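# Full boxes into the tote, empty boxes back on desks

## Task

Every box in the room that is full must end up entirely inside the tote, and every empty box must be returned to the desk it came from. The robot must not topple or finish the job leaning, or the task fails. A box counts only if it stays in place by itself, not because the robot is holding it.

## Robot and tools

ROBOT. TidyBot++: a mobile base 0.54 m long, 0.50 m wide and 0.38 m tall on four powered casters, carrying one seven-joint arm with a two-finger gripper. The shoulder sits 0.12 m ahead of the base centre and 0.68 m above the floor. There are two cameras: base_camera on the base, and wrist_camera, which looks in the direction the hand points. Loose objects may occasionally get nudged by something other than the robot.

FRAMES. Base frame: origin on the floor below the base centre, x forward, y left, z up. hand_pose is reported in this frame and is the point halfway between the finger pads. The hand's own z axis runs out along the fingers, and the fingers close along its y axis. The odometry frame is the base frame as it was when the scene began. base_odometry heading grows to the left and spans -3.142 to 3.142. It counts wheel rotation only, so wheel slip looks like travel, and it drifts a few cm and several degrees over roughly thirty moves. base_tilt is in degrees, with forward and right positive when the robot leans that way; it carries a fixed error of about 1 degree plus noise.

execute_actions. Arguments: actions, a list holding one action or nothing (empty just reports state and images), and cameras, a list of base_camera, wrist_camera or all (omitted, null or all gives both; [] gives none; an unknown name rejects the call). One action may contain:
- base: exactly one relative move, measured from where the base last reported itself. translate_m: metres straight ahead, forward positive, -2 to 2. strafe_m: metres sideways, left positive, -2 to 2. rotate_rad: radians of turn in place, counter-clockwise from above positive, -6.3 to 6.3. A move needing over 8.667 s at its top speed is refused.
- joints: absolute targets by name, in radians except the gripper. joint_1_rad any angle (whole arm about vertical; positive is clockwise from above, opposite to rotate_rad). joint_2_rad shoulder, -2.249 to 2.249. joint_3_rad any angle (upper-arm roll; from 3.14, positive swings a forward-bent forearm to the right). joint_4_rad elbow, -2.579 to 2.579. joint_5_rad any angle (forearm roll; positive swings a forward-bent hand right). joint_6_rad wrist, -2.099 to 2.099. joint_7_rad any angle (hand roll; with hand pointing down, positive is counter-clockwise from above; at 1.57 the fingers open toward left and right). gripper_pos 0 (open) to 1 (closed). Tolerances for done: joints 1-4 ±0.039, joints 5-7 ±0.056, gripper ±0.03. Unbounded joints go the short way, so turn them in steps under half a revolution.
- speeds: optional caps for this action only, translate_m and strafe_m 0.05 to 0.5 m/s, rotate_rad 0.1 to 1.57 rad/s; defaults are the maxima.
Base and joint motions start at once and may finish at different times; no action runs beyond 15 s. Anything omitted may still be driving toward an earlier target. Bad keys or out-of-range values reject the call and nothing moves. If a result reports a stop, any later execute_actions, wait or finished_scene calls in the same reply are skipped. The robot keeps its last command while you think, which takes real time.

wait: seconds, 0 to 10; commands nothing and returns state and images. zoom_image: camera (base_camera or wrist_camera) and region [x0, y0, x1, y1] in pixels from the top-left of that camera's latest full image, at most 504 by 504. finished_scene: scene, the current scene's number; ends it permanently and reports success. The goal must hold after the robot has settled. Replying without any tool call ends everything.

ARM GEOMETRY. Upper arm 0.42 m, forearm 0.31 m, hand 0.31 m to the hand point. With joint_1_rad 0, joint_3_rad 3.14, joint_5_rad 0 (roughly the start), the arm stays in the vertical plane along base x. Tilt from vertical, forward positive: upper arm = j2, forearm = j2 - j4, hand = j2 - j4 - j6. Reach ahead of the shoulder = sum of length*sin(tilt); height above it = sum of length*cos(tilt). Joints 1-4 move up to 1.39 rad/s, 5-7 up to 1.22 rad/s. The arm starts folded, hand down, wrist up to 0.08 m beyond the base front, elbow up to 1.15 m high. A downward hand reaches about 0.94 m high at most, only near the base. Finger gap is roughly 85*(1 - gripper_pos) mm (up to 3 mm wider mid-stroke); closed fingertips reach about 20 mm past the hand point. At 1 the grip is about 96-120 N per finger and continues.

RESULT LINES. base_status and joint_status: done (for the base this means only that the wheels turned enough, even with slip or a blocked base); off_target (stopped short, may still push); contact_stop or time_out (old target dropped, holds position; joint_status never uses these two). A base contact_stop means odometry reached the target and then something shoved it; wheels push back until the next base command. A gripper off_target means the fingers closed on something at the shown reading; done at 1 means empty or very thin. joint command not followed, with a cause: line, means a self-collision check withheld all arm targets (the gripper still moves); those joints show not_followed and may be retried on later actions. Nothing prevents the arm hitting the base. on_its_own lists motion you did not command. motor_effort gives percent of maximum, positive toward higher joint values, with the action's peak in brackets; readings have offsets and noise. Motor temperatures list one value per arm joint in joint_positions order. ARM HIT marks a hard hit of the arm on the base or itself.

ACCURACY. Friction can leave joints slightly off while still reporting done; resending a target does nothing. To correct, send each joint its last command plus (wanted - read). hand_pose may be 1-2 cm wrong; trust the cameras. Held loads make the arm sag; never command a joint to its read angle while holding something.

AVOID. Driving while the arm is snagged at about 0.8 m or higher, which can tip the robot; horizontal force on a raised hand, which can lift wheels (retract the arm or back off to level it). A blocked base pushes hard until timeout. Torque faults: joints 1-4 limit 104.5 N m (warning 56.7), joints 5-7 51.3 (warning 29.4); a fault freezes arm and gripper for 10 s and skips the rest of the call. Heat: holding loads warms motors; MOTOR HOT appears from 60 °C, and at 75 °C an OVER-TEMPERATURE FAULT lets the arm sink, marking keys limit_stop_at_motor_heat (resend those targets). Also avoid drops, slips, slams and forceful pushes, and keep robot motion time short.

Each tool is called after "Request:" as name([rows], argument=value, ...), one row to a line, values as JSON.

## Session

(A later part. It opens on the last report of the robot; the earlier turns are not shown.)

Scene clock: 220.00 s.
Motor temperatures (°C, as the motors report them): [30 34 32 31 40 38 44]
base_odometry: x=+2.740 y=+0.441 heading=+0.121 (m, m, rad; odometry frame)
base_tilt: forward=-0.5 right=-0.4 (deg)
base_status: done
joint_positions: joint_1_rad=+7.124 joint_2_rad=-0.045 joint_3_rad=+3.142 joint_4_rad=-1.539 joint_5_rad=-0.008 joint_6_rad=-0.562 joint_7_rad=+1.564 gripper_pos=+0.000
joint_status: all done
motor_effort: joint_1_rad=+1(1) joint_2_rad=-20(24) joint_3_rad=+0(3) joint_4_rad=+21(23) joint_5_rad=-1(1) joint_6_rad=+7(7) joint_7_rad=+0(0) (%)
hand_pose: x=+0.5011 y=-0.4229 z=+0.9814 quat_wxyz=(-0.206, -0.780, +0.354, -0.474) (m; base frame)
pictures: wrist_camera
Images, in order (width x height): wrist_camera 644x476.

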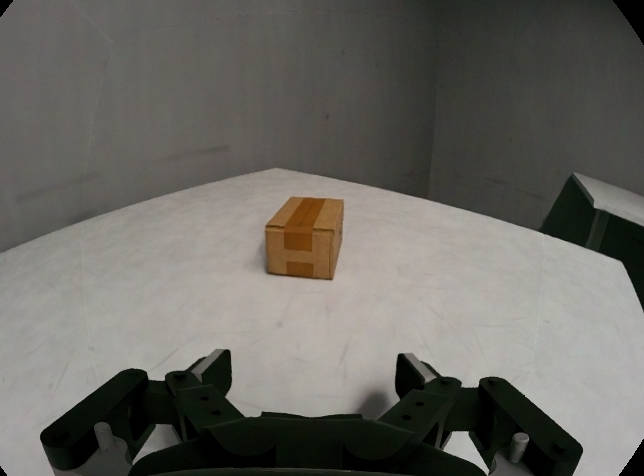

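Request:
execute_actions([
  {"joints":{"joint_1_rad":7.10,"joint_2_rad":0.355,"joint_4_rad":-1.045,"joint_6_rad":-0.655}},
], cameras=["wrist_camera"])

Scene clock: 222.83 s.
Motor temperatures (°C, as the motors report them): [30 34 32 31 40 38 44]
base_odometry: x=+2.740 y=+0.441 heading=+0.121 (m, m, rad; odometry frame)
base_tilt: forward=-0.5 right=-0.4 (deg)
base_status: not commanded
joint_positions: joint_1_rad=+7.113 joint_2_rad=+0.355 joint_3_rad=+3.142 joint_4_rad=-1.069 joint_5_rad=-0.008 joint_6_rad=-0.613 joint_7_rad=+1.564 gripper_pos=+0.000
joint_status: all done
motor_effort: joint_1_rad=+0(1) joint_2_rad=-34(37) joint_3_rad=-1(1) joint_4_rad=+20(21) joint_5_rad=+0(1) joint_6_rad=+7(8) joint_7_rad=+0(0) (%)
hand_pose: x=+0.6175 y=-0.5406 z=+0.9818 quat_wxyz=(-0.206, -0.778, +0.347, -0.482) (m; base frame)
pictures: wrist_camera
Images, in order (width x height): wrist_camera 644x476.

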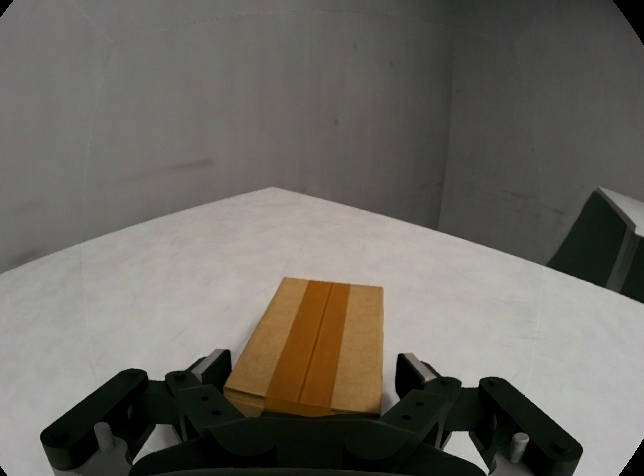

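Request:
execute_actions([
  {"joints":{"gripper_pos":1}},
], cameras=[])

Request:
execute_actions([
  {"joints":{"joint_2_rad":0.30}},
], cameras=["wrist_camera"])

Scene clock: 224.40 s.
Motor temperatures (°C, as the motors report them): [30 34 32 31 40 38 44]
base_odometry: x=+2.740 y=+0.441 heading=+0.121 (m, m, rad; odometry frame)
base_tilt: forward=-0.5 right=-0.4 (deg)
base_status: not commanded
joint_positions: joint_1_rad=+7.112 joint_2_rad=+0.355 joint_3_rad=+3.142 joint_4_rad=-1.067 joint_5_rad=-0.008 joint_6_rad=-0.614 joint_7_rad=+1.565 gripper_pos=+0.348
joint_status: gripper_pos off_target (ended at +0.348, target +1.000)
motor_effort: joint_1_rad=+0(1) joint_2_rad=-34(35) joint_3_rad=+0(1) joint_4_rad=+21(21) joint_5_rad=-1(1) joint_6_rad=+7(8) joint_7_rad=+0(0) (%)
hand_pose: x=+0.6177 y=-0.5405 z=+0.9831 quat_wxyz=(-0.207, -0.777, +0.347, -0.483) (m; base frame)
pictures: none
No camera images: the call's "cameras" was empty. Leave "cameras" out to get every camera's image.

Scene clock: 225.27 s.
Motor temperatures (°C, as the motors report them): [30 34 32 31 40 38 44]
base_odometry: x=+2.740 y=+0.441 heading=+0.121 (m, m, rad; odometry frame)
base_tilt: forward=-0.5 right=-0.4 (deg)
base_status: not commanded
joint_positions: joint_1_rad=+7.112 joint_2_rad=+0.333 joint_3_rad=+3.142 joint_4_rad=-1.067 joint_5_rad=-0.008 joint_6_rad=-0.632 joint_7_rad=+1.565 gripper_pos=+0.348
joint_status: all done
motor_effort: joint_1_rad=+0(0) joint_2_rad=-38(41) joint_3_rad=+0(1) joint_4_rad=+24(24) joint_5_rad=-1(1) joint_6_rad=+10(11) joint_7_rad=+0(0) (%)
hand_pose: x=+0.6116 y=-0.5334 z=+0.9948 quat_wxyz=(-0.207, -0.776, +0.346, -0.485) (m; base frame)
pictures: wrist_camera
Images, in order (width x height): wrist_camera 644x476.

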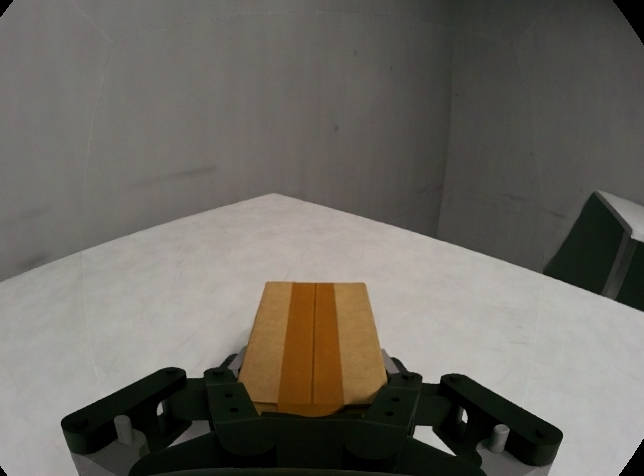

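Request:
execute_actions([
  {"base":{"strafe_m":0.943},"joints":{"joint_1_rad":5.505,"joint_2_rad":-0.2,"joint_4_rad":-1.25,"joint_6_rad":-1.1}},
], cameras=["base_camera"])

Scene clock: 239.40 s.
Motor temperatures (°C, as the motors report them): [30 34 32 32 40 38 44]
base_odometry: x=+2.626 y=+1.377 heading=+0.120 (m, m, rad; odometry frame)
base_tilt: forward=-0.5 right=-0.5 (deg)
base_status: done
joint_positions: joint_1_rad=+5.511 joint_2_rad=-0.174 joint_3_rad=+3.139 joint_4_rad=-1.245 joint_5_rad=-0.008 joint_6_rad=-1.075 joint_7_rad=+1.565 gripper_pos=+0.348
joint_status: all done
motor_effort: joint_1_rad=+1(3) joint_2_rad=-15(41) joint_3_rad=+0(4) joint_4_rad=+21(25) joint_5_rad=-1(1) joint_6_rad=+9(11) joint_7_rad=+0(0) (%)
hand_pose: x=+0.4479 y=+0.3275 z=+1.0778 quat_wxyz=(+0.186, -0.814, -0.330, -0.440) (m; base frame)
pictures: base_camera
Images, in order (width x height): base_camera 644x364.

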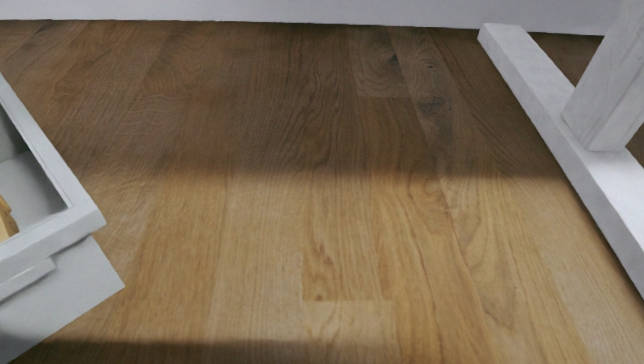

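Request:
execute_actions([
  {"joints":{"joint_2_rad":1.29,"joint_4_rad":-1.46,"joint_6_rad":-0.81}},
])

Scene clock: 243.33 s.
Motor temperatures (°C, as the motors report them): [30 34 32 32 40 38 44]
base_odometry: x=+2.626 y=+1.377 heading=+0.120 (m, m, rad; odometry frame)
base_tilt: forward=-0.6 right=-0.5 (deg)
base_status: not commanded
joint_positions: joint_1_rad=+5.511 joint_2_rad=+1.300 joint_3_rad=+3.139 joint_4_rad=-1.438 joint_5_rad=-0.008 joint_6_rad=-0.844 joint_7_rad=+1.565 gripper_pos=+0.348
joint_status: all done
motor_effort: joint_1_rad=+1(1) joint_2_rad=-42(49) joint_3_rad=+0(1) joint_4_rad=+4(21) joint_5_rad=-1(0) joint_6_rad=-5(9) joint_7_rad=+0(1) (%)
hand_pose: x=+0.3993 y=+0.2798 z=+0.2238 quat_wxyz=(-0.080, -0.906, -0.362, +0.204) (m; base frame)
pictures: base_camera, wrist_camera
Images, in order (width x height): base_camera 644x364, wrist_camera 644x476.

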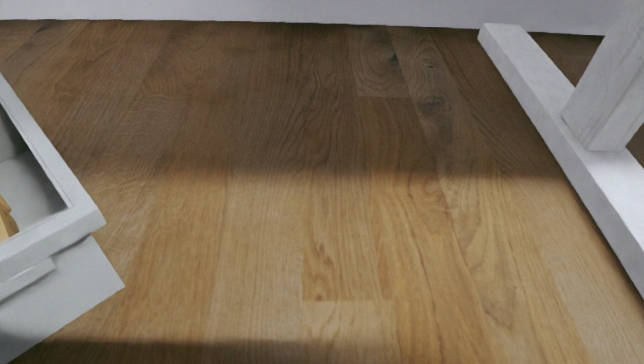

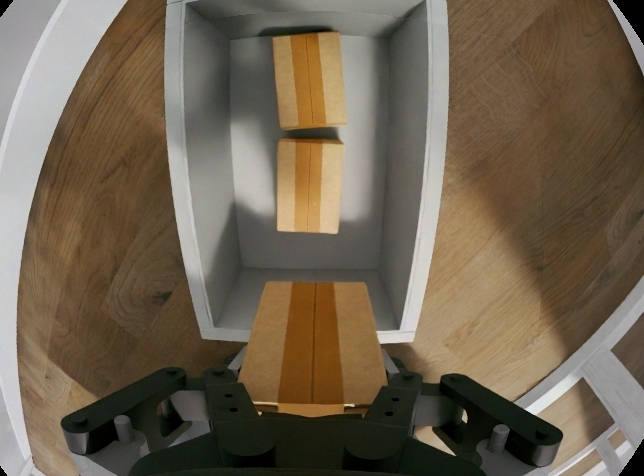

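Request:
execute_actions([
  {"joints":{"joint_2_rad":1.535,"joint_4_rad":-1.307,"joint_6_rad":-0.70}},
])

Scene clock: 247.00 s.
Motor temperatures (°C, as the motors report them): [30 34 32 32 40 38 44]
base_odometry: x=+2.626 y=+1.377 heading=+0.120 (m, m, rad; odometry frame)
base_tilt: forward=-0.5 right=-0.5 (deg)
base_status: not commanded
joint_positions: joint_1_rad=+5.511 joint_2_rad=+1.547 joint_3_rad=+3.139 joint_4_rad=-1.326 joint_5_rad=-0.008 joint_6_rad=-0.728 joint_7_rad=+1.565 gripper_pos=+0.348
joint_status: all done
motor_effort: joint_1_rad=+1(1) joint_2_rad=-40(45) joint_3_rad=-1(2) joint_4_rad=+1(4) joint_5_rad=+0(0) joint_6_rad=-5(7) joint_7_rad=+1(0) (%)
hand_pose: x=+0.3778 y=+0.2586 z=+0.1098 quat_wxyz=(-0.083, -0.904, -0.361, +0.212) (m; base frame)
pictures: base_camera, wrist_camera
Images, in order (width x height): base_camera 644x364, wrist_camera 644x476.

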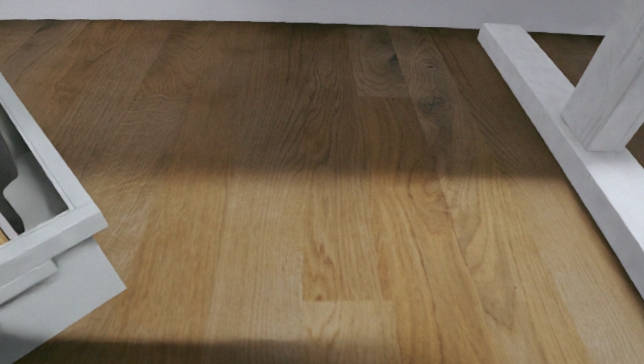

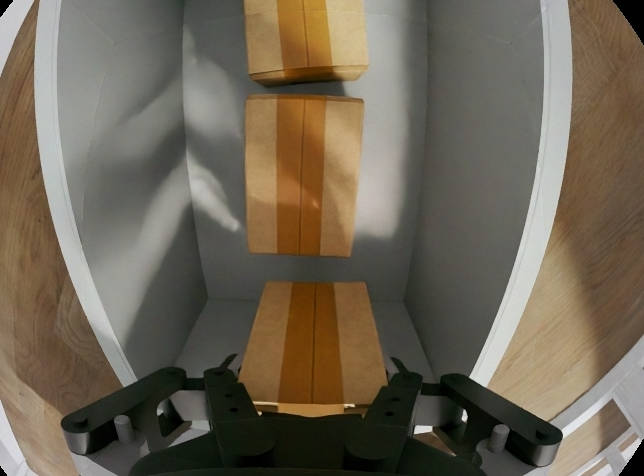

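Request:
execute_actions([
  {"joints":{"joint_1_rad":5.488,"joint_2_rad":1.65,"joint_4_rad":-1.152,"joint_6_rad":-0.82}},
], cameras=["wrist_camera"])

Scene clock: 249.73 s.
Motor temperatures (°C, as the motors report them): [30 34 32 31 40 38 44]
base_odometry: x=+2.626 y=+1.377 heading=+0.120 (m, m, rad; odometry frame)
base_tilt: forward=-0.5 right=-0.5 (deg)
base_status: not commanded
joint_positions: joint_1_rad=+5.500 joint_2_rad=+1.658 joint_3_rad=+3.139 joint_4_rad=-1.171 joint_5_rad=-0.008 joint_6_rad=-0.771 joint_7_rad=+1.565 gripper_pos=+0.348
joint_status: all done
motor_effort: joint_1_rad=+0(0) joint_2_rad=-41(44) joint_3_rad=-1(1) joint_4_rad=+2(3) joint_5_rad=+0(1) joint_6_rad=-6(5) joint_7_rad=+0(1) (%)
hand_pose: x=+0.3832 y=+0.2699 z=+0.0668 quat_wxyz=(-0.084, -0.902, -0.366, +0.211) (m; base frame)
pictures: wrist_camera
Images, in order (width x height): wrist_camera 644x476.

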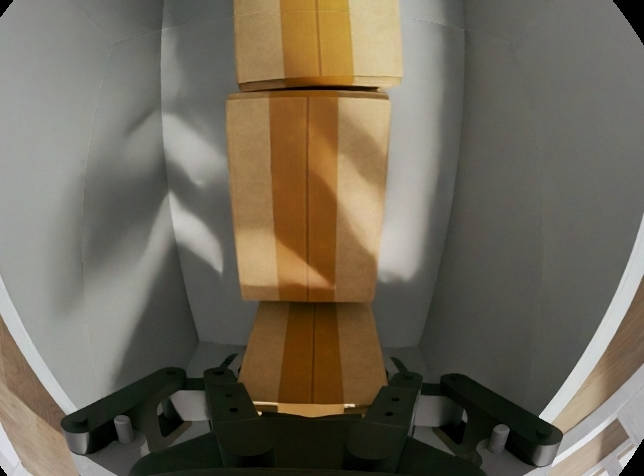

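Request:
execute_actions([
  {"joints":{"joint_2_rad":1.69,"joint_4_rad":-1.125}},
], cameras=["wrist_camera"])

Scene clock: 250.80 s.
Motor temperatures (°C, as the motors report them): [30 34 32 31 40 38 44]
base_odometry: x=+2.626 y=+1.377 heading=+0.121 (m, m, rad; odometry frame)
base_tilt: forward=-0.5 right=-0.5 (deg)
base_status: not commanded
joint_positions: joint_1_rad=+5.499 joint_2_rad=+1.675 joint_3_rad=+3.139 joint_4_rad=-1.145 joint_5_rad=-0.008 joint_6_rad=-0.784 joint_7_rad=+1.565 gripper_pos=+0.348
joint_status: all done
motor_effort: joint_1_rad=+0(1) joint_2_rad=-39(41) joint_3_rad=-1(0) joint_4_rad=+3(3) joint_5_rad=+0(0) joint_6_rad=-4(5) joint_7_rad=+0(0) (%)
hand_pose: x=+0.3841 y=+0.2709 z=+0.0610 quat_wxyz=(-0.085, -0.902, -0.366, +0.213) (m; base frame)
pictures: wrist_camera
Images, in order (width x height): wrist_camera 644x476.

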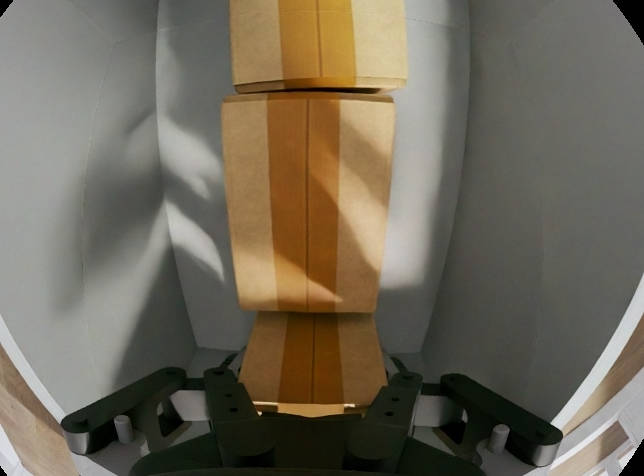

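Request:
execute_actions([
  {"joints":{"gripper_pos":0.12}},
], cameras=[])

Request:
execute_actions([
  {"joints":{"joint_2_rad":1.29,"joint_4_rad":-1.46,"joint_6_rad":-0.88}},
])

Scene clock: 252.33 s.
Motor temperatures (°C, as the motors report them): [30 34 32 31 40 38 44]
base_odometry: x=+2.626 y=+1.377 heading=+0.121 (m, m, rad; odometry frame)
base_tilt: forward=-0.5 right=-0.4 (deg)
base_status: not commanded
joint_positions: joint_1_rad=+5.499 joint_2_rad=+1.679 joint_3_rad=+3.139 joint_4_rad=-1.145 joint_5_rad=-0.008 joint_6_rad=-0.784 joint_7_rad=+1.565 gripper_pos=+0.120
joint_status: all done
motor_effort: joint_1_rad=+1(0) joint_2_rad=-39(39) joint_3_rad=-1(1) joint_4_rad=+2(2) joint_5_rad=+0(1) joint_6_rad=-4(4) joint_7_rad=+0(0) (%)
hand_pose: x=+0.3826 y=+0.2695 z=+0.0597 quat_wxyz=(-0.085, -0.902, -0.366, +0.214) (m; base frame)
pictures: none
No camera images: the call's "cameras" was empty. Leave "cameras" out to get every camera's image.

Scene clock: 254.00 s.
Motor temperatures (°C, as the motors report them): [30 34 32 31 40 38 44]
base_odometry: x=+2.626 y=+1.377 heading=+0.121 (m, m, rad; odometry frame)
base_tilt: forward=-0.4 right=-0.5 (deg)
base_status: not commanded
joint_positions: joint_1_rad=+5.499 joint_2_rad=+1.291 joint_3_rad=+3.139 joint_4_rad=-1.437 joint_5_rad=-0.008 joint_6_rad=-0.839 joint_7_rad=+1.565 gripper_pos=+0.120
joint_status: all done
motor_effort: joint_1_rad=+0(1) joint_2_rad=-40(43) joint_3_rad=-1(1) joint_4_rad=+4(5) joint_5_rad=-1(0) joint_6_rad=-4(5) joint_7_rad=+0(0) (%)
hand_pose: x=+0.4003 y=+0.2871 z=+0.2265 quat_wxyz=(-0.078, -0.905, -0.368, +0.197) (m; base frame)
pictures: base_camera, wrist_camera
Images, in order (width x height): base_camera 644x364, wrist_camera 644x476.

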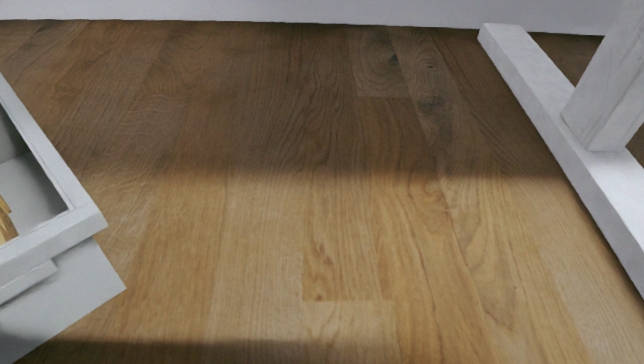

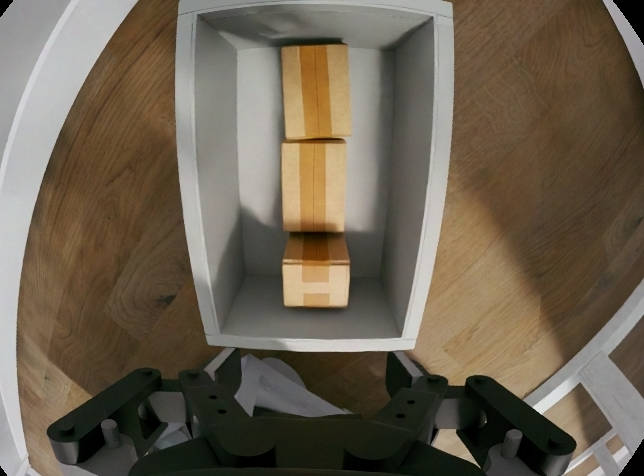

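Request:
finished_scene(scene=1)

The scene is finished: the task was done.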